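## Task

Get the spacer inside the open cardboard box so that it stays there without the robot supporting it. Everything has to settle shortly after you stop, and the gripper must release it and pull away at the end.

## Robot and tools

Robot: two 6-joint arms named left_arm and right_arm. Each has a parallel gripper and a wrist camera: cam_left_wrist and cam_right_wrist, both 504x504. The arm names are labels, not image sides. World frame: origin on the table top midway between the arms, +x out over the table, +z up, left_arm on the +y side. Gripper poses are reported as end_effector_position in metres plus end_effector_quat_wxyz. The position is the point between the finger pads, about 1 cm behind the tips. The fingers point along the gripper's +z axis and close along its y axis. Reported positions drift from the truth, more so at long reach.

Joint order in every row and every per-joint list: waist, shoulder, elbow, wrist pitch, wrist yaw, wrist roll. Shoulder, wrist pitch and wrist roll have their signs flipped relative to the URDF, in commands and in results alike. The stated ranges use URDF signs: waist -2.618..3.054, shoulder 0..3.142, elbow 0..3.142, wrist pitch -1.571..1.571, wrist yaw -1.571..1.571, wrist roll -2.094..2.094 rad. For a flipped joint, negate the range and swap its ends (shoulder is -3.142..0 in your numbers). True ends may differ by up to 0.036 rad.

execute_actions(actions): a list of up to 15 actions. Each action is a table of up to 15 rows, and each row lasts one 1/30 s step. If a table has fewer than 15 rows, its last row repeats to fill the 15 steps. A row is always 14 numbers in [-1,1], one list covering both arms: left waist, shoulder, elbow, wrist pitch, wrist yaw, wrist roll, left opening, then the same seven for the right arm. The six joint numbers are offsets, scaled so that 1.0 = 1.202 rad for the waist, 1.258 shoulder, 1.238 elbow, 2.073 wrist pitch, and 2.022 for wrist yaw and roll. Each offset counts from the joint angles at the start of that action, not from the previous row. For the first action of a call, that means the last reported angles. Opening is absolute: +1 fully open, -1 closed. An action asking a joint more than 0.036 rad beyond its range is refused for both arms. If the first action does this, or any action is malformed, nothing in the call runs. A joint told to go past its real end stops at that end, and the result may say "joint sent to its limit". An empty list just returns state and images.

move(target, speed, blocking): target is one 14-number row laid out as above. Its joint offsets count from the Joint positions in the latest result that shows them. All joints travel in step, so each hand follows a curve. The path takes 0.5 to 10 s. speed (0.01 to 2 rad/s, default 0.5) caps the joint with the longest way to go. Moves do not avoid obstacles or the other arm. Opening values take effect at the start. The result adds a "move:" line giving the ending (done, off_target, moving, held, fault), limits=held or limits=none, and each arm's joint farthest from its target. With blocking=false the result returns after 0.5 s while motion continues. Until the move's end appears, other moves and actions are refused, so use wait or stop.

wait(seconds, 0 to 10): lets time pass with the last commands held, and returns early if a move finishes. stop(): brakes a running move, which needs stopping distance, while the fingers continue. zoom_image(camera, region [x0,y0,x1,y1] in image pixels, top-left origin, at most 504x504): gives a closer view of the latest image. finished_scene(scene): ends the current scene, given its number, and reports success. It cannot be undone, and the next task appears in its result.

Motion limits: on every step each joint's target stays within a lead of its measured angle: 0.202 rad waist, 0.258 shoulder, 0.238 elbow, 0.573 wrist pitch, 0.522 wrist yaw and roll. Targets are also pulled back if they would move a gripper more than 70 mm from where it is. Large offsets therefore need several actions, and a motion left unfinished should be commanded again. "Joint targets" in a result shows what is being driven now. Sending zero offsets lets an arm sag over time. To hold a pose, command the offsets back to the wanted angles, then send zeros, and add correction if the arm still falls short. "joint command not followed" means a clearance check altered some joint targets.

Results list Joint positions and Joint velocities per arm: six joints (rad, rad/s), then the finger gap in metres (0.094 = fully open). grip_measured gives the opening on the command scale, with up to about 1 mm of error per gripper. To hold something, command roughly 0.03 below grip_measured; a smaller gap gives a lighter grip. Pads press at most about 50 to 62 N, less on very thin parts. Joint torques include noise, friction and offsets. Camera calibration (intrinsics, distortion, world-to-camera transforms) is supplied and is slightly imprecise.

Avoid: dropping items, knocking anything off the table, fast or hard contacts, and arms hitting or pressing each other, which can end the scene. Contact force grows with speed and with how far the target lies beyond the contact point. Objects may be jostled by outside tugs. Holding loads heats motors. A MOTOR HOT warning comes at 75 °C, and at 90 °C the arm halts for 10 s. At 100 °C the arm goes limp and drops, reported as OVER-TEMPERATURE FAULT. Finish with the item resting in its container, the gripper open and clear, and nothing still moving.

Each tool is called after ">>>" in YAML: its name, and indented under it one key for each argument.

## Session

>>> execute_actions:
  actions: []

Scene clock: 0.00 s.
left_arm: end_effector_position=(+0.4650, +0.3389, +0.3191) grip_measured=+1.000 end_effector_quat_wxyz=(+0.418, -0.242, +0.875, -0.033) | right_arm: end_effector_position=(+0.3424, +0.2518, +0.2544) grip_measured=+1.000 end_effector_quat_wxyz=(+0.724, -0.631, +0.236, -0.148)
Joint names: [waist, shoulder, elbow, wrist pitch, wrist yaw, wrist roll]
Joint positions: left_arm=[ 0.095 -1.685  1.85   0.872 -0.066  0.407  0.094] | right_arm=[ 1.138 -2.112  1.405 -0.799 -0.044  1.411  0.094]
Joint velocities: left_arm=[ 0.017 -0.012 -0.017 -0.007  0.037  0.007  0.   ] | right_arm=[ 0.002  0.007  0.002  0.081 -0.007  0.051  0.   ]
Joint torques (N m, as the arm reports them, + toward a larger Joint positions number): no reading
Joint targets: left_arm=[0.095 -1.672 1.861 0.865 -0.070 0.404] | right_arm=[1.138 -2.093 1.418 -0.808 -0.043 1.403]

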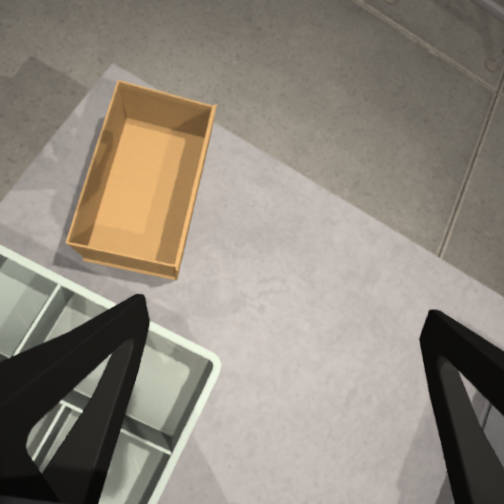

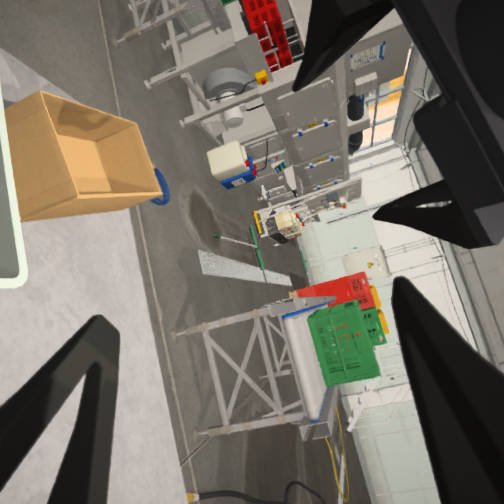

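>>> move:
  target: [0.3,0,0,0,0,0,1,0,0,0,0,0,0,1]
  speed: 1

Scene clock: 12.07 s.
left_arm: end_effector_position=(+0.4115, +0.5029, +0.3192) grip_measured=+1.000 end_effector_quat_wxyz=(+0.417, -0.399, +0.815, +0.045) | right_arm: end_effector_position=(+0.3424, +0.2518, +0.2544) grip_measured=+1.000 end_effector_quat_wxyz=(+0.724, -0.631, +0.236, -0.148)
Joint names: [waist, shoulder, elbow, wrist pitch, wrist yaw, wrist roll]
Joint positions: left_arm=[ 0.462 -1.685  1.85   0.872 -0.069  0.407  0.094] | right_arm=[ 1.138 -2.112  1.405 -0.799 -0.044  1.411  0.094]
Joint velocities: left_arm=[-0.007  0.022  0.007 -0.007  0.022  0.081  0.   ] | right_arm=[ 0.002 -0.002 -0.002 -0.007  0.037  0.037  0.   ]
Joint torques (N m, as the arm reports them, + toward a larger Joint positions number): left_arm=[-0.63  9.11  7.29 -1.6  -0.03 -0.05] | right_arm=[-0.03 10.54  5.98 -2.11  0.    0.  ]
Joint targets: left_arm=[0.455 -1.685 1.850 0.872 -0.066 0.407] | right_arm=[1.138 -2.112 1.405 -0.799 -0.044 1.411]
move: done; limits=none; left_arm: farthest joint: the waist, 0.007 radians from its target (0.361 radians at the start); right_arm: farthest joint: the waist, 0.000 radians from its target (0.000 radians at the start)
camera_calibration (this result's frames):
cam_left_wrist: T_world_to_cam=[[0.740502, -0.638074, 0.210993, -0.0407768], [-0.595755, -0.768536, -0.233299, 0.732531], [0.311018, 0.0470583, -0.949238, 0.268277], [0, 0, 0, 1]] pos_world=[0.383166, 0.524333, 0.434161]

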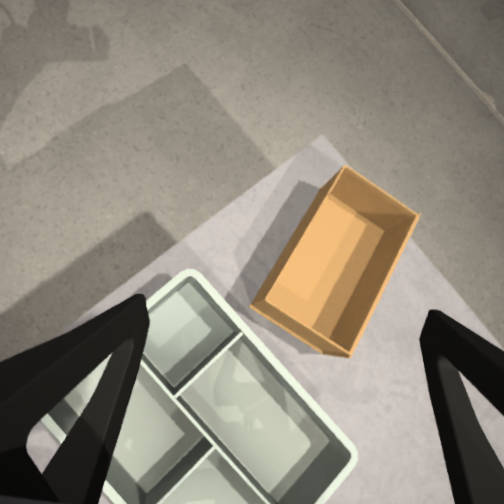

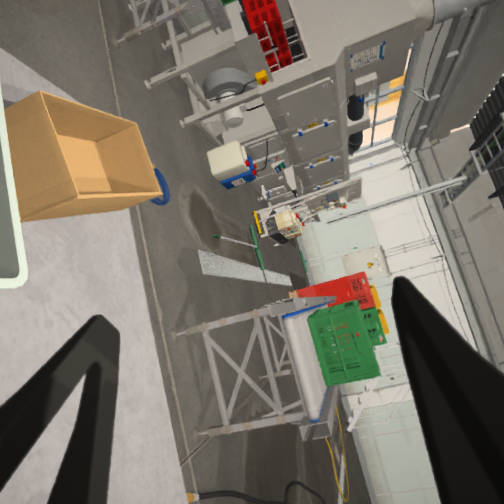

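>>> move:
  target: [0,0,0,0,0,0,1,-1,0,0,0,0,0,1]
  speed: 1.5

>>> move:
  target: [-0.55,0,0,0,0,0,1,-0.3,0,0,0,0,0,1]
  speed: 1.5

Scene clock: 25.33 s.
left_arm: end_effector_position=(+0.4115, +0.5029, +0.3192) grip_measured=+1.000 end_effector_quat_wxyz=(+0.417, -0.399, +0.815, +0.045) | right_arm: end_effector_position=(+0.6068, -0.4097, +0.2539) grip_measured=+1.000 end_effector_quat_wxyz=(+0.511, -0.386, +0.553, -0.532)
Joint names: [waist, shoulder, elbow, wrist pitch, wrist yaw, wrist roll]
Joint positions: left_arm=[ 0.462 -1.685  1.85   0.872 -0.069  0.407  0.094] | right_arm=[-0.065 -2.112  1.405 -0.797 -0.037  1.411  0.094]
Joint velocities: left_arm=[ 0.002 -0.012 -0.007 -0.037  0.007 -0.037  0.   ] | right_arm=[-0.002 -0.022  0.017 -0.007  0.007  0.037  0.   ]
Joint torques (N m, as the arm reports them, + toward a larger Joint positions number): left_arm=[-0.06  9.1   7.3  -1.61 -0.06 -0.04] | right_arm=[ 0.04 10.51  6.   -2.13 -0.12  0.  ]
Joint targets: left_arm=[0.462 -1.685 1.850 0.872 -0.069 0.407] | right_arm=[-0.064 -2.112 1.405 -0.799 -0.044 1.411]
move: done; limits=none; left_arm: farthest joint: the waist, 0.000 radians from its target (0.000 radians at the start); right_arm: farthest joint: the wrist yaw, 0.007 radians from its target (0.000 radians at the start)
camera_calibration (this result's frames):
cam_left_wrist: T_world_to_cam=[[0.740502, -0.638074, 0.210993, -0.0407768], [-0.595755, -0.768536, -0.233299, 0.732531], [0.311018, 0.0470583, -0.949238, 0.268277], [0, 0, 0, 1]] pos_world=[0.383166, 0.524333, 0.434161]
cam_right_wrist: T_world_to_cam=[[-0.157181, -0.361565, 0.919002, -0.288048], [-0.828414, -0.458308, -0.322, 0.41627], [0.53761, -0.811927, -0.227489, -0.496314], [0, 0, 0, 1]] pos_world=[0.566392, -0.316339, 0.285849]

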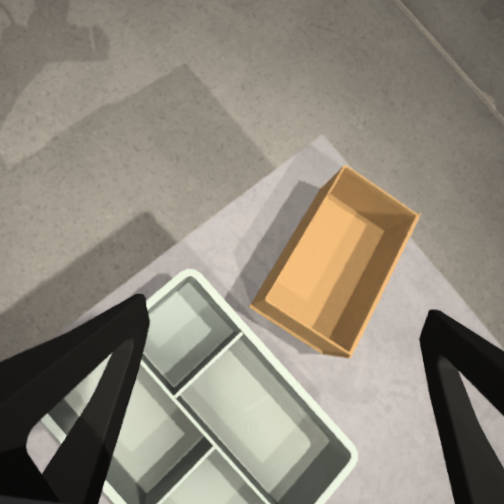

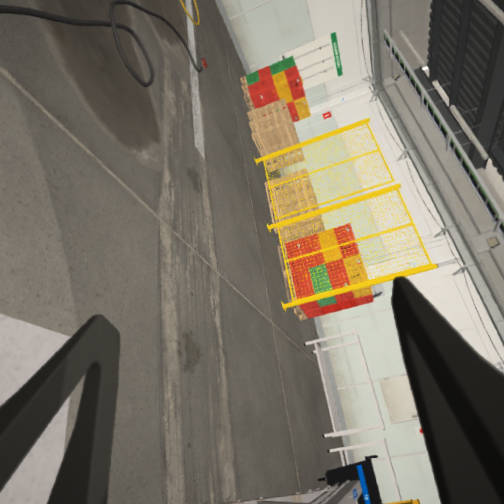

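Scene clock: 26.40 s.
left_arm: end_effector_position=(+0.4638, +0.1970, +0.3151) grip_measured=+1.000 end_effector_quat_wxyz=(+0.404, -0.108, +0.903, -0.097) | right_arm: end_effector_position=(+0.5154, -0.6219, +0.2538) grip_measured=+1.000 end_effector_quat_wxyz=(+0.404, -0.277, +0.615, -0.618)
Joint names: [waist, shoulder, elbow, wrist pitch, wrist yaw, wrist roll]
Joint positions: left_arm=[-0.204 -1.694  1.85   0.872 -0.059  0.407  0.094] | right_arm=[-0.434 -2.112  1.405 -0.796 -0.034  1.411  0.094]
Joint velocities: left_arm=[-0.017  0.012 -0.002  0.051 -0.022  0.125  0.   ] | right_arm=[-0.017  0.002  0.012  0.022  0.022  0.051  0.   ]
Joint torques (N m, as the arm reports them, + toward a larger Joint positions number): left_arm=[ 0.44  9.88  7.32 -1.6  -0.15 -0.05] | right_arm=[ 0.69 10.52  5.99 -2.11  0.    0.  ]
Joint targets: left_arm=[-0.199 -1.685 1.850 0.872 -0.069 0.407] | right_arm=[-0.426 -2.112 1.405 -0.796 -0.037 1.411]
move: done; limits=none; left_arm: farthest joint: the wrist yaw, 0.010 radians from its target (0.000 radians at the start); right_arm: farthest joint: the waist, 0.008 radians from its target (0.360 radians at the start)
camera_calibration (this result's frames):
cam_left_wrist: T_world_to_cam=[[0.182389, -0.959788, 0.213402, 0.0475798], [-0.947391, -0.229615, -0.222995, 0.581353], [0.263028, -0.161504, -0.951174, 0.326515], [0, 0, 0, 1]] pos_world=[0.456208, 0.231887, 0.430058]
cam_right_wrist: T_world_to_cam=[[-0.277703, -0.280157, 0.918909, -0.266275], [-0.938373, -0.125768, -0.32193, 0.50673], [0.20576, -0.95168, -0.227965, -0.535208], [0, 0, 0, 1]] pos_world=[0.51168, -0.520215, 0.285805]

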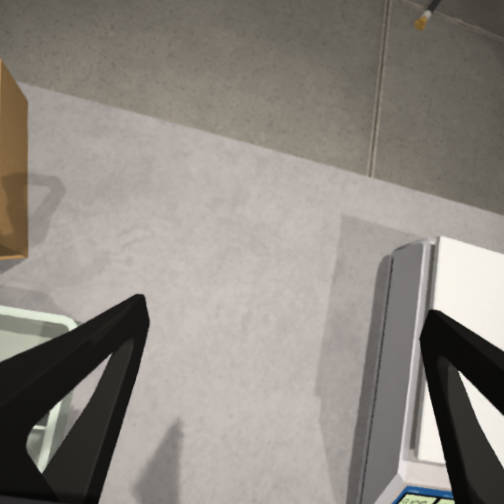

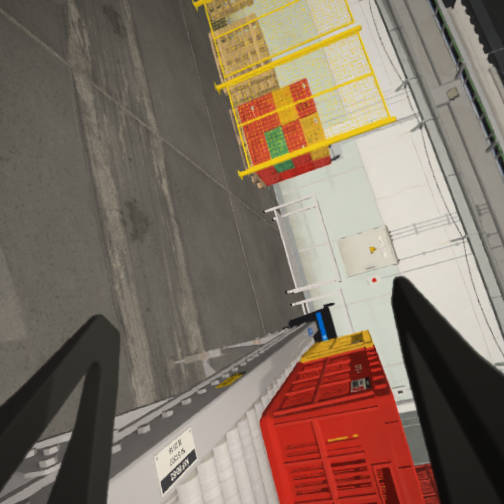

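>>> move:
  target: [-0.3,0,0,0,0,0,1,0,0.34,0.36,0.8,0,-0.5,1]
  speed: 1.5

Scene clock: 37.83 s.
left_arm: end_effector_position=(+0.4068, +0.0400, +0.3151) grip_measured=+1.000 end_effector_quat_wxyz=(+0.380, +0.053, +0.908, -0.167) | right_arm: end_effector_position=(+0.3872, -0.5336, +0.3029) grip_measured=+1.000 end_effector_quat_wxyz=(+0.361, +0.081, +0.911, -0.183)
Joint names: [waist, shoulder, elbow, wrist pitch, wrist yaw, wrist roll]
Joint positions: left_arm=[-0.56  -1.694  1.85   0.872 -0.059  0.407  0.094] | right_arm=[-0.434 -1.698  1.82   0.86  -0.034  0.411  0.094]
Joint velocities: left_arm=[ 0.002 -0.012  0.012 -0.051 -0.037  0.037  0.   ] | right_arm=[-0.027  0.002  0.002  0.007 -0.051 -0.007  0.   ]
Joint torques (N m, as the arm reports them, + toward a larger Joint positions number): left_arm=[-0.49  9.23  7.33 -1.6  -0.06 -0.04] | right_arm=[-0.04  8.12  8.31 -1.78 -0.01 -0.1 ]
Joint targets: left_arm=[-0.565 -1.694 1.850 0.872 -0.059 0.407] | right_arm=[-0.434 -1.684 1.851 0.862 -0.034 0.400]
move: off_target (right_arm); limits=none; left_arm: farthest joint: the waist, 0.005 radians from its target (0.360 radians at the start); right_arm: farthest joint: the elbow, 0.031 radians from its target (0.446 radians at the start)
camera_calibration (this result's frames):
cam_left_wrist: T_world_to_cam=[[-0.162994, -0.963221, 0.213629, 0.0478902], [-0.968109, 0.114386, -0.222892, 0.485856], [0.190258, -0.243146, -0.951147, 0.349035], [0, 0, 0, 1]] pos_world=[0.41176, 0.0754202, 0.430047]
cam_right_wrist: T_world_to_cam=[[-0.443367, -0.890233, 0.104454, -0.336967], [-0.894195, 0.44735, 0.0171302, 0.599329], [-0.0619775, -0.0858074, -0.994382, 0.384223], [0, 0, 0, 1]] pos_world=[0.41033, -0.53512, 0.406995]

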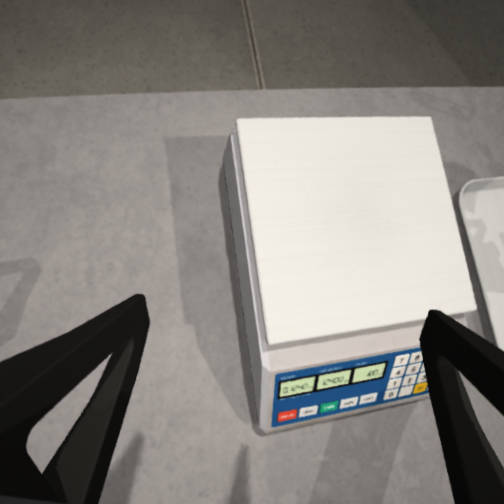

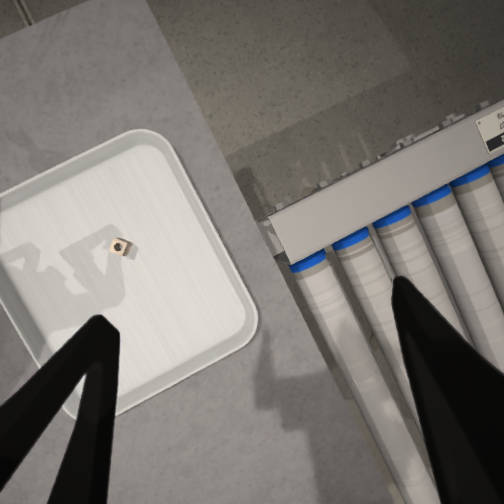

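>>> move:
  target: [0,0,0,0,0,0,1,0.186,-0.365,0.125,0.084,0.017,-0.203,1]
  speed: 1

Scene clock: 99.00 s.
left_arm: end_effector_position=(+0.4068, +0.0400, +0.3151) grip_measured=+1.000 end_effector_quat_wxyz=(+0.380, +0.053, +0.908, -0.167) | right_arm: end_effector_position=(+0.4565, -0.4503, +0.0939) grip_measured=+1.000 end_effector_quat_wxyz=(+0.144, +0.179, +0.973, -0.022)
Joint names: [waist, shoulder, elbow, wrist pitch, wrist yaw, wrist roll]
Joint positions: left_arm=[-0.56  -1.694  1.85   0.872 -0.059  0.407  0.094] | right_arm=[-0.206 -2.188  1.939  1.029 -0.012  0.01   0.094]
Joint velocities: left_arm=[-0.007  0.017  0.022 -0.037 -0.037 -0.051  0.   ] | right_arm=[ 0.012  0.007 -0.002 -0.066 -0.007 -0.007  0.   ]
Joint torques (N m, as the arm reports them, + toward a larger Joint positions number): left_arm=[-0.05  9.21  7.3  -1.6  -0.07 -0.04] | right_arm=[-0.37 12.61  8.21 -0.91  0.14 -0.13]
Joint targets: left_arm=[-0.560 -1.694 1.850 0.872 -0.059 0.407] | right_arm=[-0.210 -2.157 1.975 1.034 -0.000 0.001]
move: off_target (right_arm); limits=none; left_arm: farthest joint: the waist, 0.000 radians from its target (0.000 radians at the start); right_arm: farthest joint: the elbow, 0.036 radians from its target (0.155 radians at the start)
camera_calibration (this result's frames):
cam_left_wrist: T_world_to_cam=[[-0.162994, -0.963221, 0.213629, 0.0478902], [-0.968109, 0.114386, -0.222892, 0.485856], [0.190258, -0.243146, -0.951147, 0.349035], [0, 0, 0, 1]] pos_world=[0.41176, 0.0754202, 0.430047]
cam_right_wrist: T_world_to_cam=[[-0.556206, -0.827513, -0.0765331, -0.113458], [-0.724425, 0.437659, 0.532601, 0.497449], [-0.407238, 0.351678, -0.842899, 0.528163], [0, 0, 0, 1]] pos_world=[0.512347, -0.497344, 0.171563]

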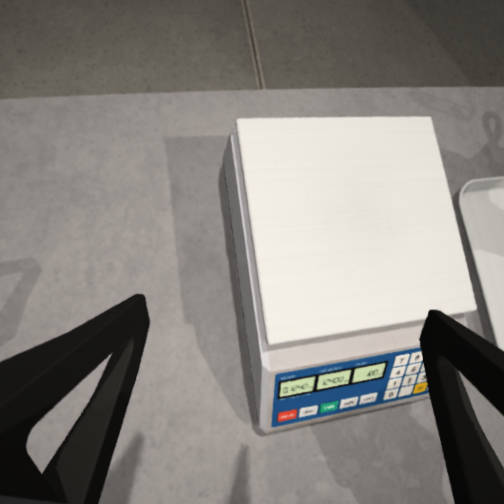

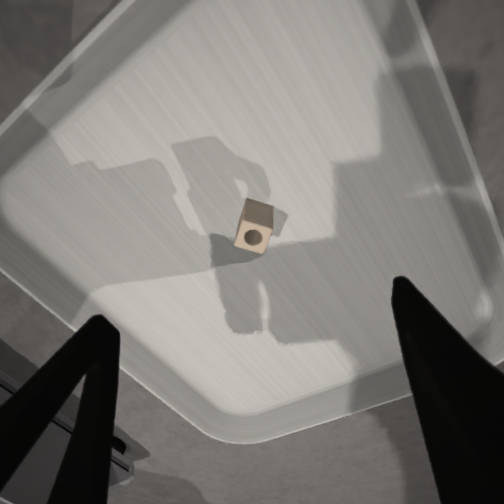

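>>> move:
  target: [0,0,0,0,0,0,1,0.004,0.02,0.025,0,0.006,-0.237,1]
  speed: 1

>>> move:
  target: [0,0,0,0,0,0,1,0,0,-0.14,-0.1,0,0,1]
  speed: 0.4

Scene clock: 128.90 s.
left_arm: end_effector_position=(+0.4068, +0.0400, +0.3151) grip_measured=+1.000 end_effector_quat_wxyz=(+0.380, +0.053, +0.908, -0.167) | right_arm: end_effector_position=(+0.4565, -0.4504, +0.0938) grip_measured=+1.000 end_effector_quat_wxyz=(+0.145, +0.401, +0.905, +0.012)
Joint names: [waist, shoulder, elbow, wrist pitch, wrist yaw, wrist roll]
Joint positions: left_arm=[-0.56  -1.694  1.85   0.872 -0.059  0.407  0.094] | right_arm=[-0.206 -2.188  1.939  1.029 -0.012 -0.46   0.094]
Joint velocities: left_arm=[-0.002 -0.002 -0.007 -0.007 -0.022  0.037  0.   ] | right_arm=[ 0.002  0.012 -0.002  0.037  0.007 -0.022  0.   ]
Joint torques (N m, as the arm reports them, + toward a larger Joint positions number): left_arm=[-0.05  9.2   7.33 -1.61 -0.07 -0.03] | right_arm=[ 0.42 12.44  8.01 -1.    0.13 -0.07]
Joint targets: left_arm=[-0.560 -1.694 1.850 0.872 -0.059 0.407] | right_arm=[-0.202 -2.163 1.970 1.029 0.000 -0.469]
move: off_target (right_arm); limits=none; left_arm: farthest joint: the waist, 0.000 radians from its target (0.000 radians at the start); right_arm: farthest joint: the elbow, 0.031 radians from its target (0.031 radians at the start)
camera_calibration (this result's frames):
cam_left_wrist: T_world_to_cam=[[-0.162994, -0.963221, 0.213629, 0.0478902], [-0.968109, 0.114386, -0.222892, 0.485856], [0.190258, -0.243146, -0.951147, 0.349035], [0, 0, 0, 1]] pos_world=[0.41176, 0.0754202, 0.430047]
cam_right_wrist: T_world_to_cam=[[-0.851688, -0.486811, -0.194017, 0.185831], [-0.500671, 0.646526, 0.575615, 0.485338], [-0.154779, 0.587383, -0.79437, 0.514518], [0, 0, 0, 1]] pos_world=[0.480901, -0.525538, 0.165404]

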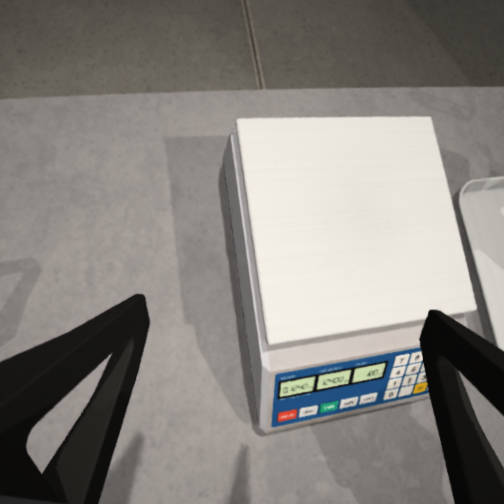

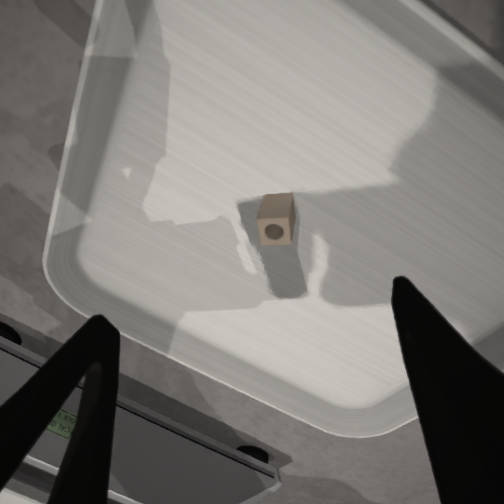

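Scene clock: 130.13 s.
left_arm: end_effector_position=(+0.4068, +0.0400, +0.3151) grip_measured=+1.000 end_effector_quat_wxyz=(+0.380, +0.053, +0.908, -0.167) | right_arm: end_effector_position=(+0.4585, -0.4511, +0.0509) grip_measured=+1.000 end_effector_quat_wxyz=(+0.154, +0.400, +0.903, +0.012)
Joint names: [waist, shoulder, elbow, wrist pitch, wrist yaw, wrist roll]
Joint positions: left_arm=[-0.56  -1.694  1.85   0.872 -0.059  0.407  0.094] | right_arm=[-0.206 -2.196  1.776  0.84  -0.012 -0.46   0.094]
Joint velocities: left_arm=[-0.022 -0.007  0.007 -0.037  0.037 -0.037  0.   ] | right_arm=[-0.002 -0.007  0.012  0.007  0.007  0.037  0.   ]
Joint torques (N m, as the arm reports them, + toward a larger Joint positions number): left_arm=[-0.02  9.22  7.29 -1.59 -0.06 -0.04] | right_arm=[-0.03 11.29  4.75 -1.23 -0.01  0.  ]
Joint targets: left_arm=[-0.560 -1.694 1.850 0.872 -0.059 0.407] | right_arm=[-0.206 -2.188 1.766 0.822 -0.012 -0.460]
move: done; limits=none; left_arm: farthest joint: the waist, 0.000 radians from its target (0.000 radians at the start); right_arm: farthest joint: the wrist pitch, 0.018 radians from its target (0.208 radians at the start)
camera_calibration (this result's frames):
cam_left_wrist: T_world_to_cam=[[-0.162994, -0.963221, 0.213629, 0.0478902], [-0.968109, 0.114386, -0.222892, 0.485856], [0.190258, -0.243146, -0.951147, 0.349035], [0, 0, 0, 1]] pos_world=[0.41176, 0.0754202, 0.430047]
cam_right_wrist: T_world_to_cam=[[-0.848287, -0.488152, -0.205223, 0.177198], [-0.510366, 0.650348, 0.562649, 0.518331], [-0.141192, 0.582027, -0.800818, 0.472873], [0, 0, 0, 1]] pos_world=[0.481619, -0.525821, 0.123412]

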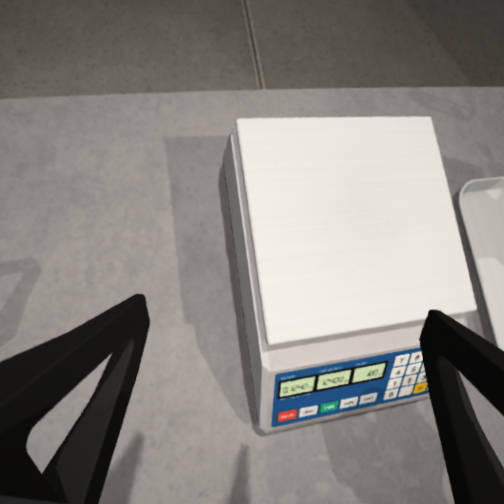

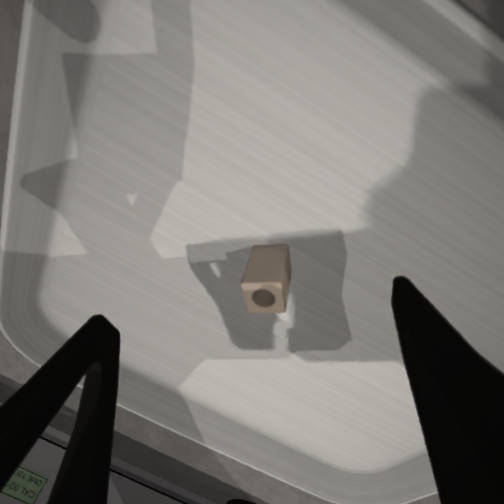

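>>> move:
  target: [0,0,0,0,0,0,1,0.012,0,-0.093,-0.06,0,0,1]
  speed: 0.3

Scene clock: 141.73 s.
left_arm: end_effector_position=(+0.4068, +0.0400, +0.3151) grip_measured=+1.000 end_effector_quat_wxyz=(+0.380, +0.053, +0.908, -0.167) | right_arm: end_effector_position=(+0.4531, -0.4490, +0.0227) grip_measured=+1.000 end_effector_quat_wxyz=(+0.153, +0.400, +0.904, +0.012)
Joint names: [waist, shoulder, elbow, wrist pitch, wrist yaw, wrist roll]
Joint positions: left_arm=[-0.56  -1.694  1.85   0.872 -0.059  0.407  0.094] | right_arm=[-0.206 -2.203  1.673  0.733 -0.012 -0.46   0.094]
Joint velocities: left_arm=[ 0.007  0.017 -0.002 -0.037 -0.037 -0.022  0.   ] | right_arm=[-0.012  0.017 -0.012 -0.095 -0.007  0.007  0.   ]
Joint torques (N m, as the arm reports them, + toward a larger Joint positions number): left_arm=[-0.03  9.24  7.32 -1.59 -0.05 -0.04] | right_arm=[ 1.29 11.03  4.53 -1.22  0.    0.  ]
Joint targets: left_arm=[-0.560 -1.694 1.850 0.872 -0.059 0.407] | right_arm=[-0.192 -2.196 1.661 0.715 -0.012 -0.460]
move: done; limits=none; left_arm: farthest joint: the waist, 0.000 radians from its target (0.000 radians at the start); right_arm: farthest joint: the wrist pitch, 0.017 radians from its target (0.123 radians at the start)
camera_calibration (this result's frames):
cam_left_wrist: T_world_to_cam=[[-0.162994, -0.963221, 0.213629, 0.0478902], [-0.968109, 0.114386, -0.222892, 0.485856], [0.190258, -0.243146, -0.951147, 0.349035], [0, 0, 0, 1]] pos_world=[0.41176, 0.0754202, 0.430047]
cam_right_wrist: T_world_to_cam=[[-0.848867, -0.487923, -0.20336, 0.168175], [-0.508766, 0.649717, 0.564823, 0.529035], [-0.143464, 0.582922, -0.799762, 0.44964], [0, 0, 0, 1]] pos_world=[0.476421, -0.523772, 0.0949946]

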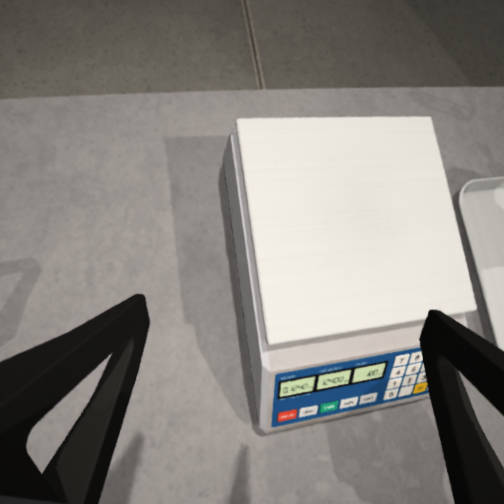

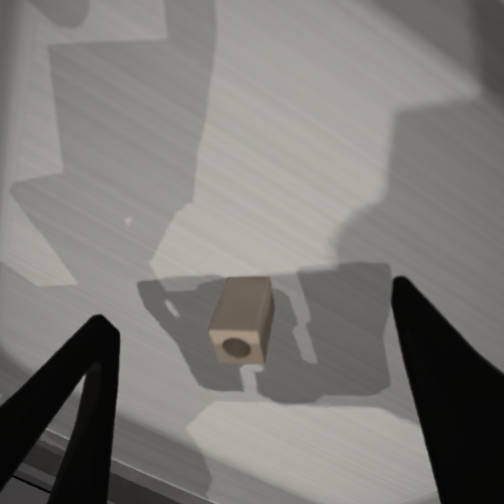

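>>> execute_actions:
  actions:
    - [[0,0,0,0,0,0,1,0,0,0,0,0,0,-0.4]]
    - [[0,0,0,0,0,0,1,0,0,0,0,0,0,-0.72]]
    - [[0,0,0,0,0,0,1,0,0,0,0,0,0,-0.72]]

Scene clock: 154.07 s.
left_arm: end_effector_position=(+0.4068, +0.0400, +0.3151) grip_measured=+1.000 end_effector_quat_wxyz=(+0.380, +0.053, +0.908, -0.167) | right_arm: end_effector_position=(+0.4531, -0.4490, +0.0227) grip_measured=-0.697 end_effector_quat_wxyz=(+0.153, +0.400, +0.904, +0.012)
Joint names: [waist, shoulder, elbow, wrist pitch, wrist yaw, wrist roll]
Joint positions: left_arm=[-0.56  -1.694  1.85   0.872 -0.059  0.407  0.094] | right_arm=[-0.206 -2.203  1.673  0.732 -0.012 -0.46   0.014]
Joint velocities: left_arm=[-0.007 -0.002  0.002  0.051 -0.066 -0.081  0.   ] | right_arm=[-0.007  0.012 -0.007  0.022 -0.037  0.037 -0.001]
Joint torques (N m, as the arm reports them, + toward a larger Joint positions number): left_arm=[-0.06  9.19  7.3  -1.6  -0.06 -0.05] | right_arm=[-0.04 10.62  5.42 -1.03  0.    0.  ]
Joint targets: left_arm=[-0.560 -1.694 1.850 0.872 -0.059 0.407] | right_arm=[-0.206 -2.203 1.673 0.732 -0.012 -0.460]
camera_calibration (this result's frames):
cam_left_wrist: T_world_to_cam=[[-0.162994, -0.963221, 0.213629, 0.0478902], [-0.968109, 0.114386, -0.222892, 0.485856], [0.190258, -0.243146, -0.951147, 0.349035], [0, 0, 0, 1]] pos_world=[0.41176, 0.0754202, 0.430047]
cam_right_wrist: T_world_to_cam=[[-0.848795, -0.487952, -0.203593, 0.168196], [-0.508966, 0.649796, 0.564552, 0.529215], [-0.14318, 0.58281, -0.799895, 0.449519], [0, 0, 0, 1]] pos_world=[0.476479, -0.523795, 0.095042]

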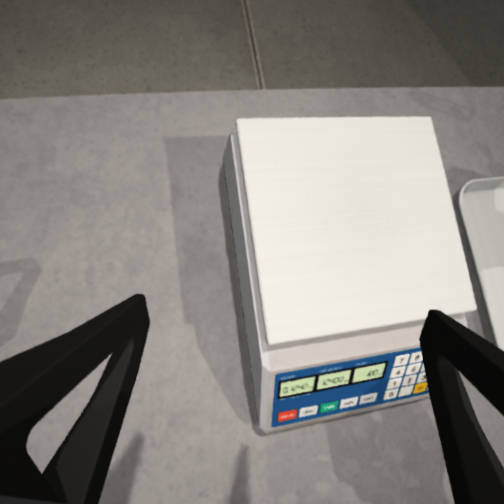

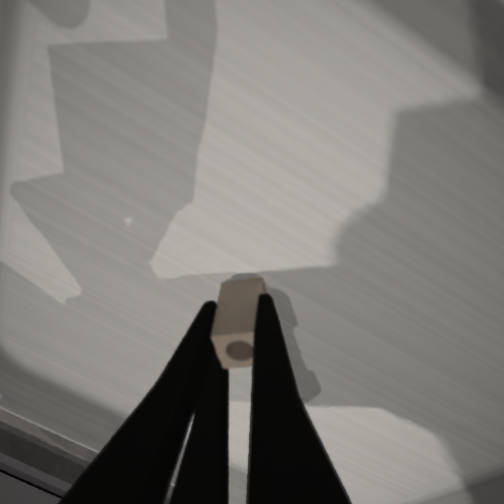

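>>> move:
  target: [0.7,0,0,0,0,0,1,0,0.345,0.29,0.36,0,0,-0.73]
  speed: 1

>>> move:
  target: [0,0,0,0,0,0,1,1,0,0.02,0,0,0,-0.73]
  speed: 1

Scene clock: 167.87 s.
left_arm: end_effector_position=(+0.4464, +0.4272, +0.3151) grip_measured=+1.000 end_effector_quat_wxyz=(+0.415, -0.325, +0.849, +0.005) | right_arm: end_effector_position=(+0.3468, -0.4071, +0.2560) grip_measured=-0.697 end_effector_quat_wxyz=(+0.163, +0.399, +0.902, +0.013)
Joint names: [waist, shoulder, elbow, wrist pitch, wrist yaw, wrist roll]
Joint positions: left_arm=[ 0.288 -1.694  1.85   0.872 -0.061  0.407  0.094] | right_arm=[-0.206 -1.776  2.005  1.472 -0.012 -0.46   0.014]
Joint velocities: left_arm=[-0.007  0.017 -0.017  0.022  0.037 -0.066  0.   ] | right_arm=[ 0.002 -0.012 -0.012 -0.022 -0.051  0.037 -0.   ]
Joint torques (N m, as the arm reports them, + toward a larger Joint positions number): left_arm=[-0.54  9.2   7.31 -1.59 -0.04 -0.04] | right_arm=[-0.04  7.56  7.08 -0.95  0.    0.  ]
Joint targets: left_arm=[0.282 -1.694 1.850 0.872 -0.059 0.407] | right_arm=[-0.206 -1.768 2.031 1.478 -0.012 -0.460]
move: off_target (right_arm); limits=none; left_arm: farthest joint: the waist, 0.007 radians from its target (0.841 radians at the start); right_arm: farthest joint: the elbow, 0.027 radians from its target (0.360 radians at the start)
camera_calibration (this result's frames):
cam_left_wrist: T_world_to_cam=[[0.615745, -0.758752, 0.212496, -0.00737203], [-0.725306, -0.651169, -0.223405, 0.698752], [0.307879, -0.0165639, -0.951281, 0.286382], [0, 0, 0, 1]] pos_world=[0.423177, 0.454156, 0.430101]
cam_right_wrist: T_world_to_cam=[[-0.844926, -0.489477, -0.215666, 0.146987], [-0.519254, 0.653852, 0.550321, 0.324988], [-0.128356, 0.576966, -0.806619, 0.59064], [0, 0, 0, 1]] pos_world=[0.368757, -0.481327, 0.329274]

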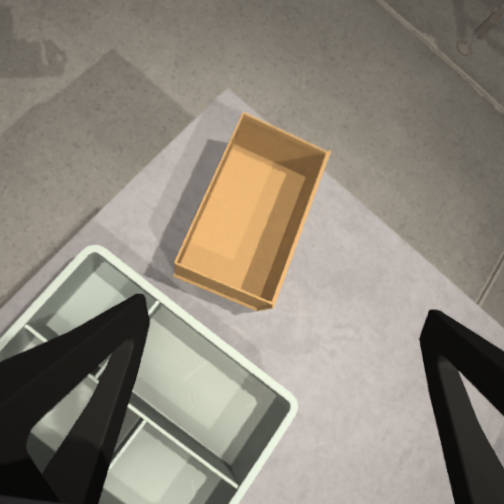

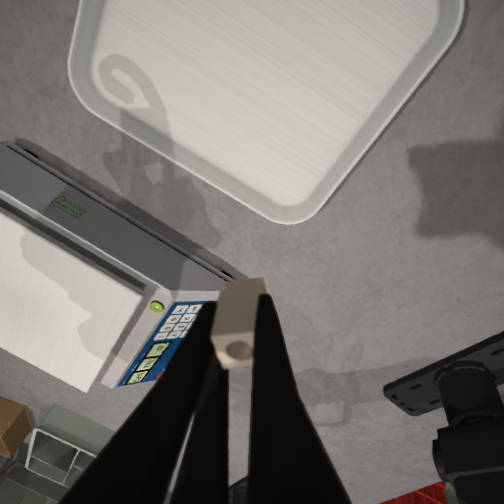

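Scene clock: 169.57 s.
left_arm: end_effector_position=(+0.4464, +0.4272, +0.3151) grip_measured=+1.000 end_effector_quat_wxyz=(+0.415, -0.325, +0.849, +0.005) | right_arm: end_effector_position=(+0.2461, +0.0108, +0.2560) grip_measured=-0.697 end_effector_quat_wxyz=(+0.125, -0.182, +0.970, +0.106)
Joint names: [waist, shoulder, elbow, wrist pitch, wrist yaw, wrist roll]
Joint positions: left_arm=[ 0.288 -1.694  1.85   0.872 -0.061  0.407  0.094] | right_arm=[ 0.998 -1.776  2.005  1.472 -0.02  -0.46   0.014]
Joint velocities: left_arm=[0.002 0.002 0.007 0.037 0.037 0.037 0.   ] | right_arm=[-0.017  0.012 -0.007  0.022  0.051 -0.037  0.001]
Joint torques (N m, as the arm reports them, + toward a larger Joint positions number): left_arm=[-0.04  9.2   7.31 -1.6  -0.06 -0.04] | right_arm=[-0.41  6.99  6.92 -1.06  0.07  0.  ]
Joint targets: left_arm=[0.288 -1.694 1.850 0.872 -0.061 0.407] | right_arm=[0.996 -1.776 2.030 1.472 -0.012 -0.460]
move: off_target (right_arm); limits=none; left_arm: farthest joint: the waist, 0.000 radians from its target (0.000 radians at the start); right_arm: farthest joint: the elbow, 0.025 radians from its target (0.025 radians at the start)
camera_calibration (this result's frames):
cam_left_wrist: T_world_to_cam=[[0.615745, -0.758752, 0.212496, -0.00737203], [-0.725306, -0.651169, -0.223405, 0.698752], [0.307879, -0.0165639, -0.951281, 0.286382], [0, 0, 0, 1]] pos_world=[0.423177, 0.454156, 0.430101]
cam_right_wrist: T_world_to_cam=[[0.15505, -0.962826, -0.221193, 0.0269336], [-0.793035, -0.254823, 0.553318, 0.0758667], [-0.589114, 0.0896216, -0.803065, 0.454351], [0, 0, 0, 1]] pos_world=[0.323654, 0.00454523, 0.328852]

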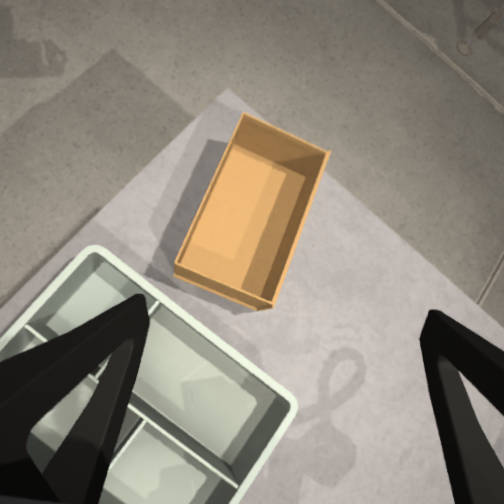

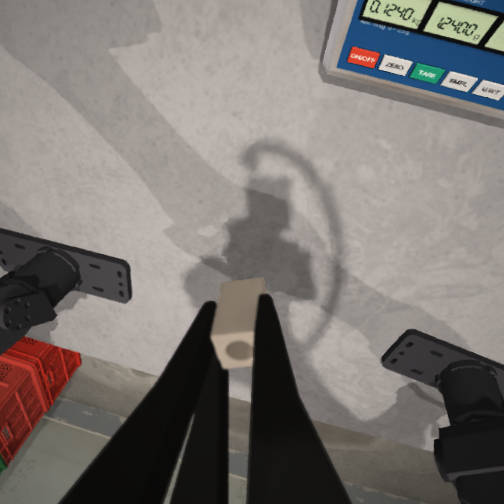

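>>> move:
  target: [0,0,0,0,0,0,1,0.13,-0.32,-0.175,-0.305,0,0,-0.73]
  speed: 1

Scene clock: 182.73 s.
left_arm: end_effector_position=(+0.4464, +0.4272, +0.3151) grip_measured=+1.000 end_effector_quat_wxyz=(+0.415, -0.325, +0.849, +0.005) | right_arm: end_effector_position=(+0.2667, +0.1451, +0.0502) grip_measured=-0.697 end_effector_quat_wxyz=(+0.105, -0.256, +0.955, +0.106)
Joint names: [waist, shoulder, elbow, wrist pitch, wrist yaw, wrist roll]
Joint positions: left_arm=[ 0.288 -1.694  1.85   0.872 -0.061  0.407  0.094] | right_arm=[ 1.15  -2.205  1.79   0.857 -0.02  -0.46   0.014]
Joint velocities: left_arm=[-0.012  0.007 -0.017  0.051  0.051  0.007  0.   ] | right_arm=[ 0.002  0.012  0.002  0.037  0.007 -0.037 -0.002]
Joint torques (N m, as the arm reports them, + toward a larger Joint positions number): left_arm=[-0.04  9.2   7.31 -1.6  -0.05 -0.04] | right_arm=[ 0.28 12.62  5.4  -1.2  -0.03 -0.01]
Joint targets: left_arm=[0.288 -1.694 1.850 0.872 -0.061 0.407] | right_arm=[1.154 -2.178 1.788 0.840 -0.020 -0.460]
move: off_target (right_arm); limits=none; left_arm: farthest joint: the waist, 0.000 radians from its target (0.000 radians at the start); right_arm: farthest joint: the shoulder, 0.026 radians from its target (0.403 radians at the start)
camera_calibration (this result's frames):
cam_left_wrist: T_world_to_cam=[[0.615745, -0.758752, 0.212496, -0.00737203], [-0.725306, -0.651169, -0.223405, 0.698752], [0.307879, -0.0165639, -0.951281, 0.286382], [0, 0, 0, 1]] pos_world=[0.423177, 0.454156, 0.430101]
cam_right_wrist: T_world_to_cam=[[0.295902, -0.933152, -0.20413, 0.0647463], [-0.735706, -0.358937, 0.57437, 0.239045], [-0.609245, -0.0197777, -0.792735, 0.309914], [0, 0, 0, 1]] pos_world=[0.345521, 0.15235, 0.121596]

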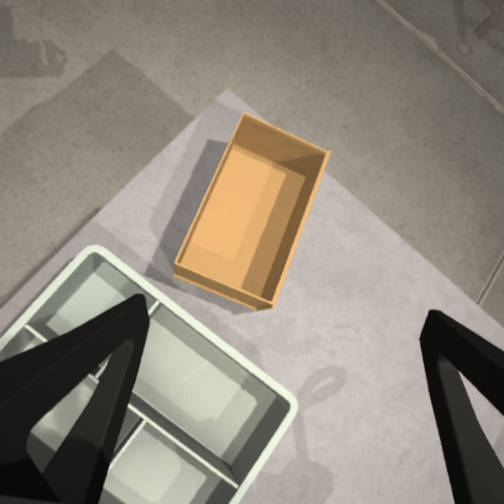

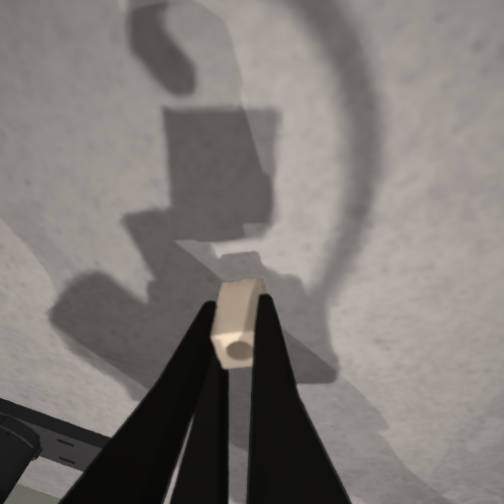

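>>> move:
  target: [0,0,0,0,0,0,1,0,0,-0.097,-0.065,0,0,-0.73]
  speed: 0.3

>>> execute_actions:
  actions:
    - [[0,0,0,0,0,0,1,0,0,0,0,0,0,1]]
    - [[0,0,0,0,0,0,1,0,0,0,0,0,0,1]]

>>> move:
  target: [0,0,0,0,0,0,1,0,0.3,0.25,0.3,0,0,1]
  speed: 1

>>> move:
  target: [-0.6,0,0,0,0,0,1,-1,0,0,0,0,0,1]
  speed: 1.5

Scene clock: 193.83 s.
left_arm: end_effector_position=(+0.4464, +0.4272, +0.3151) grip_measured=+1.000 end_effector_quat_wxyz=(+0.415, -0.325, +0.849, +0.005) | right_arm: end_effector_position=(+0.2643, +0.1416, +0.0229) grip_measured=-0.697 end_effector_quat_wxyz=(+0.108, -0.256, +0.955, +0.108)
Joint names: [waist, shoulder, elbow, wrist pitch, wrist yaw, wrist roll]
Joint positions: left_arm=[ 0.288 -1.694  1.85   0.872 -0.061  0.407  0.094] | right_arm=[ 1.15  -2.208  1.683  0.74  -0.02  -0.46   0.014]
Joint velocities: left_arm=[-0.007  0.002 -0.012  0.037 -0.007 -0.022  0.   ] | right_arm=[-0.002  0.002  0.002  0.081 -0.022  0.037  0.   ]
Joint torques (N m, as the arm reports them, + toward a larger Joint positions number): left_arm=[-0.05  9.23  7.31 -1.6  -0.05 -0.03] | right_arm=[-0.02 10.95  4.45 -1.22  0.    0.  ]
Joint targets: left_arm=[0.288 -1.694 1.850 0.872 -0.061 0.407] | right_arm=[1.150 -2.204 1.670 0.723 -0.020 -0.460]
move: done; limits=none; left_arm: farthest joint: the waist, 0.000 radians from its target (0.000 radians at the start); right_arm: farthest joint: the wrist pitch, 0.018 radians from its target (0.135 radians at the start)
camera_calibration (this result's frames):
cam_left_wrist: T_world_to_cam=[[0.615745, -0.758752, 0.212496, -0.00737203], [-0.725306, -0.651169, -0.223405, 0.698752], [0.307879, -0.0165639, -0.951281, 0.286382], [0, 0, 0, 1]] pos_world=[0.423177, 0.454156, 0.430101]
cam_right_wrist: T_world_to_cam=[[0.296602, -0.932107, -0.207853, 0.0563582], [-0.737649, -0.361839, 0.570041, 0.252805], [-0.606549, -0.0157521, -0.79489, 0.285517], [0, 0, 0, 1]] pos_world=[0.342946, 0.148504, 0.0945596]

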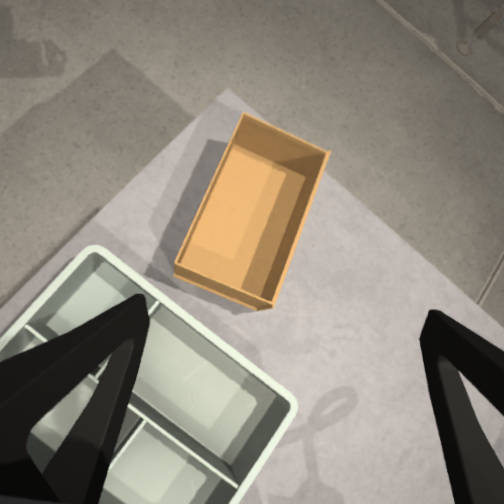

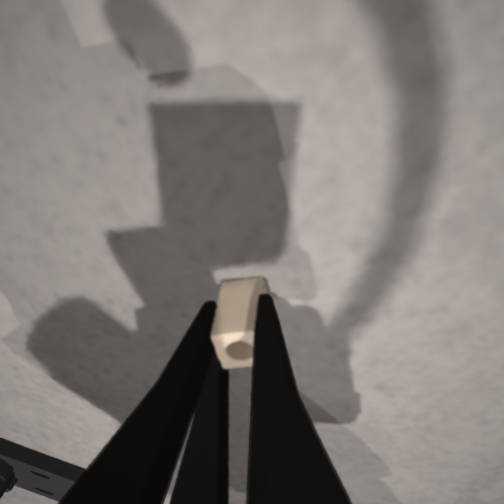

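Scene clock: 194.83 s.
left_arm: end_effector_position=(+0.4464, +0.4272, +0.3151) grip_measured=+1.000 end_effector_quat_wxyz=(+0.415, -0.325, +0.849, +0.005) | right_arm: end_effector_position=(+0.2643, +0.1416, +0.0229) grip_measured=+1.000 end_effector_quat_wxyz=(+0.108, -0.256, +0.955, +0.108)
Joint names: [waist, shoulder, elbow, wrist pitch, wrist yaw, wrist roll]
Joint positions: left_arm=[ 0.288 -1.694  1.85   0.872 -0.061  0.407  0.094] | right_arm=[ 1.15  -2.208  1.683  0.74  -0.02  -0.46   0.094]
Joint velocities: left_arm=[-0.007  0.007  0.002 -0.051 -0.051 -0.037  0.   ] | right_arm=[-0.012 -0.002  0.007  0.022  0.007 -0.007  0.   ]
Joint torques (N m, as the arm reports them, + toward a larger Joint positions number): left_arm=[-0.03  9.18  7.3  -1.6  -0.06 -0.03] | right_arm=[-0.04 10.68  5.42 -1.02  0.    0.  ]
Joint targets: left_arm=[0.288 -1.694 1.850 0.872 -0.061 0.407] | right_arm=[1.150 -2.208 1.683 0.740 -0.020 -0.460]
camera_calibration (this result's frames):
cam_left_wrist: T_world_to_cam=[[0.615745, -0.758752, 0.212496, -0.00737203], [-0.725306, -0.651169, -0.223405, 0.698752], [0.307879, -0.0165639, -0.951281, 0.286382], [0, 0, 0, 1]] pos_world=[0.423177, 0.454156, 0.430101]
cam_right_wrist: T_world_to_cam=[[0.296602, -0.932107, -0.207853, 0.0563582], [-0.737649, -0.361839, 0.570041, 0.252805], [-0.606549, -0.0157521, -0.79489, 0.285517], [0, 0, 0, 1]] pos_world=[0.342946, 0.148504, 0.0945596]

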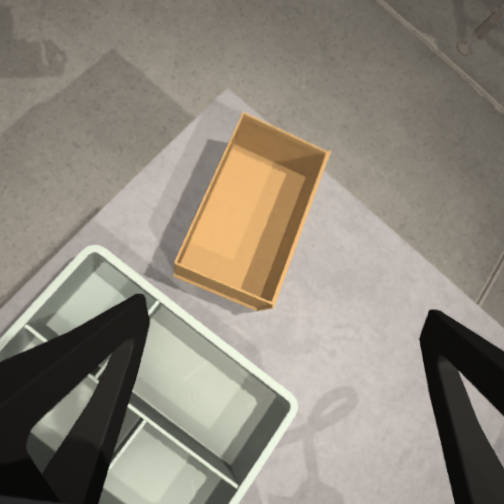

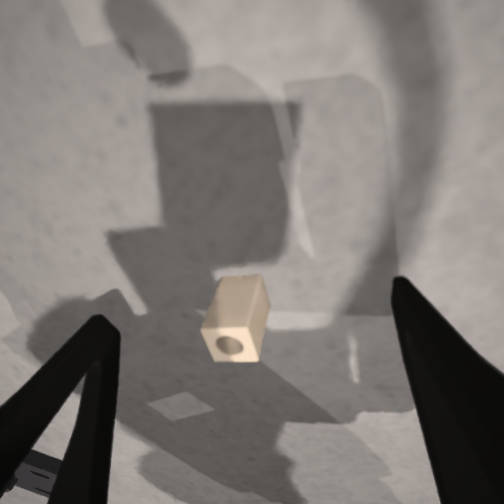

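Scene clock: 196.37 s.
left_arm: end_effector_position=(+0.4464, +0.4272, +0.3151) grip_measured=+1.000 end_effector_quat_wxyz=(+0.415, -0.325, +0.849, +0.005) | right_arm: end_effector_position=(+0.2169, +0.0708, +0.2324) grip_measured=+1.000 end_effector_quat_wxyz=(+0.124, -0.255, +0.951, +0.122)
Joint names: [waist, shoulder, elbow, wrist pitch, wrist yaw, wrist roll]
Joint positions: left_arm=[ 0.288 -1.694  1.85   0.872 -0.061  0.407  0.094] | right_arm=[ 1.15  -1.834  1.969  1.356 -0.02  -0.46   0.094]
Joint velocities: left_arm=[ 0.007  0.012  0.007  0.037 -0.051 -0.051  0.   ] | right_arm=[-0.017 -0.007  0.007  0.051 -0.051 -0.007  0.   ]
Joint torques (N m, as the arm reports them, + toward a larger Joint positions number): left_arm=[-0.06  9.23  7.32 -1.6  -0.06 -0.04] | right_arm=[-0.03  7.87  7.13 -1.03 -0.01  0.  ]
Joint targets: left_arm=[0.288 -1.694 1.850 0.872 -0.061 0.407] | right_arm=[1.150 -1.831 1.992 1.362 -0.020 -0.460]
move: off_target (right_arm); limits=none; left_arm: farthest joint: the waist, 0.000 radians from its target (0.000 radians at the start); right_arm: farthest joint: the elbow, 0.024 radians from its target (0.310 radians at the start)
camera_calibration (this result's frames):
cam_left_wrist: T_world_to_cam=[[0.615745, -0.758752, 0.212496, -0.00737203], [-0.725306, -0.651169, -0.223405, 0.698752], [0.307879, -0.0165639, -0.951281, 0.286382], [0, 0, 0, 1]] pos_world=[0.423177, 0.454156, 0.430101]
cam_right_wrist: T_world_to_cam=[[0.302101, -0.923898, -0.234835, 0.0525233], [-0.751409, -0.382382, 0.537743, 0.0847289], [-0.586617, 0.0140048, -0.809743, 0.419266], [0, 0, 0, 1]] pos_world=[0.293747, 0.0750533, 0.30627]

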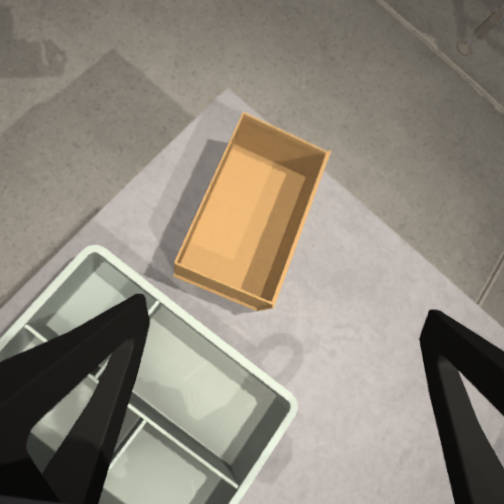

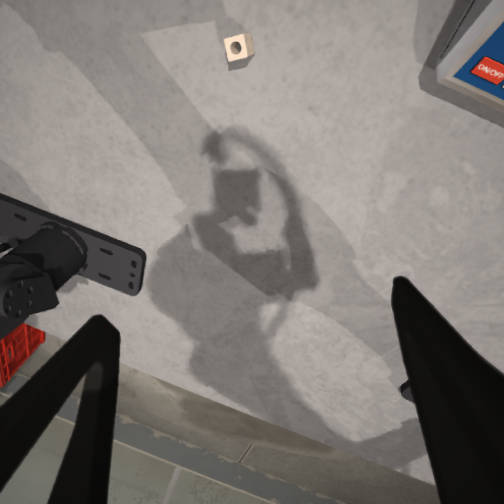

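Scene clock: 197.73 s.
left_arm: end_effector_position=(+0.4332, +0.0928, +0.3151) grip_measured=+1.000 end_effector_quat_wxyz=(+0.389, -0.003, +0.910, -0.144) | right_arm: end_effector_position=(+0.3936, -0.3583, +0.2289) grip_measured=+1.000 end_effector_quat_wxyz=(+0.167, +0.330, +0.929, +0.030)
Joint names: [waist, shoulder, elbow, wrist pitch, wrist yaw, wrist roll]
Joint positions: left_arm=[-0.433 -1.694  1.85   0.872 -0.055  0.407  0.094] | right_arm=[-0.057 -1.843  1.969  1.356 -0.021 -0.46   0.094]
Joint velocities: left_arm=[-0.037 -0.007 -0.012  0.066 -0.051  0.066  0.   ] | right_arm=[-0.007  0.002 -0.007  0.007  0.066  0.037  0.   ]
Joint torques (N m, as the arm reports them, + toward a larger Joint positions number): left_arm=[ 0.06  9.22  7.32 -1.6  -0.09 -0.04] | right_arm=[ 0.39  8.4   5.24 -1.08 -0.03  0.  ]
Joint targets: left_arm=[-0.433 -1.694 1.850 0.872 -0.061 0.407] | right_arm=[-0.052 -1.834 1.969 1.356 -0.020 -0.460]
move: done; limits=none; left_arm: farthest joint: the wrist yaw, 0.006 radians from its target (0.000 radians at the start); right_arm: farthest joint: the shoulder, 0.009 radians from its target (0.000 radians at the start)
camera_calibration (this result's frames):
cam_left_wrist: T_world_to_cam=[[-0.042724, -0.975531, 0.215671, 0.0514391], [-0.975032, -0.00637162, -0.221973, 0.51931], [0.217916, -0.219769, -0.950902, 0.342592], [0, 0, 0, 1]] pos_world=[0.433886, 0.12878, 0.42995]
cam_right_wrist: T_world_to_cam=[[-0.757671, -0.610912, -0.229612, 0.12991], [-0.620236, 0.564545, 0.544606, 0.341412], [-0.20308, 0.555046, -0.806649, 0.568235], [0, 0, 0, 1]] pos_world=[0.425582, -0.428775, 0.302261]

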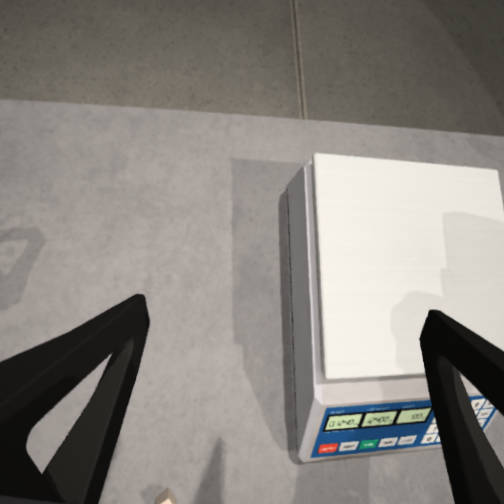

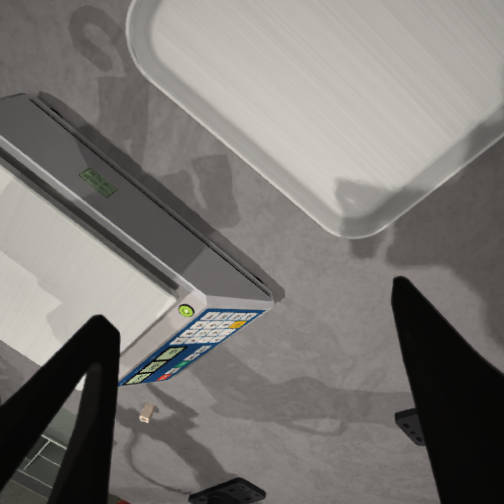

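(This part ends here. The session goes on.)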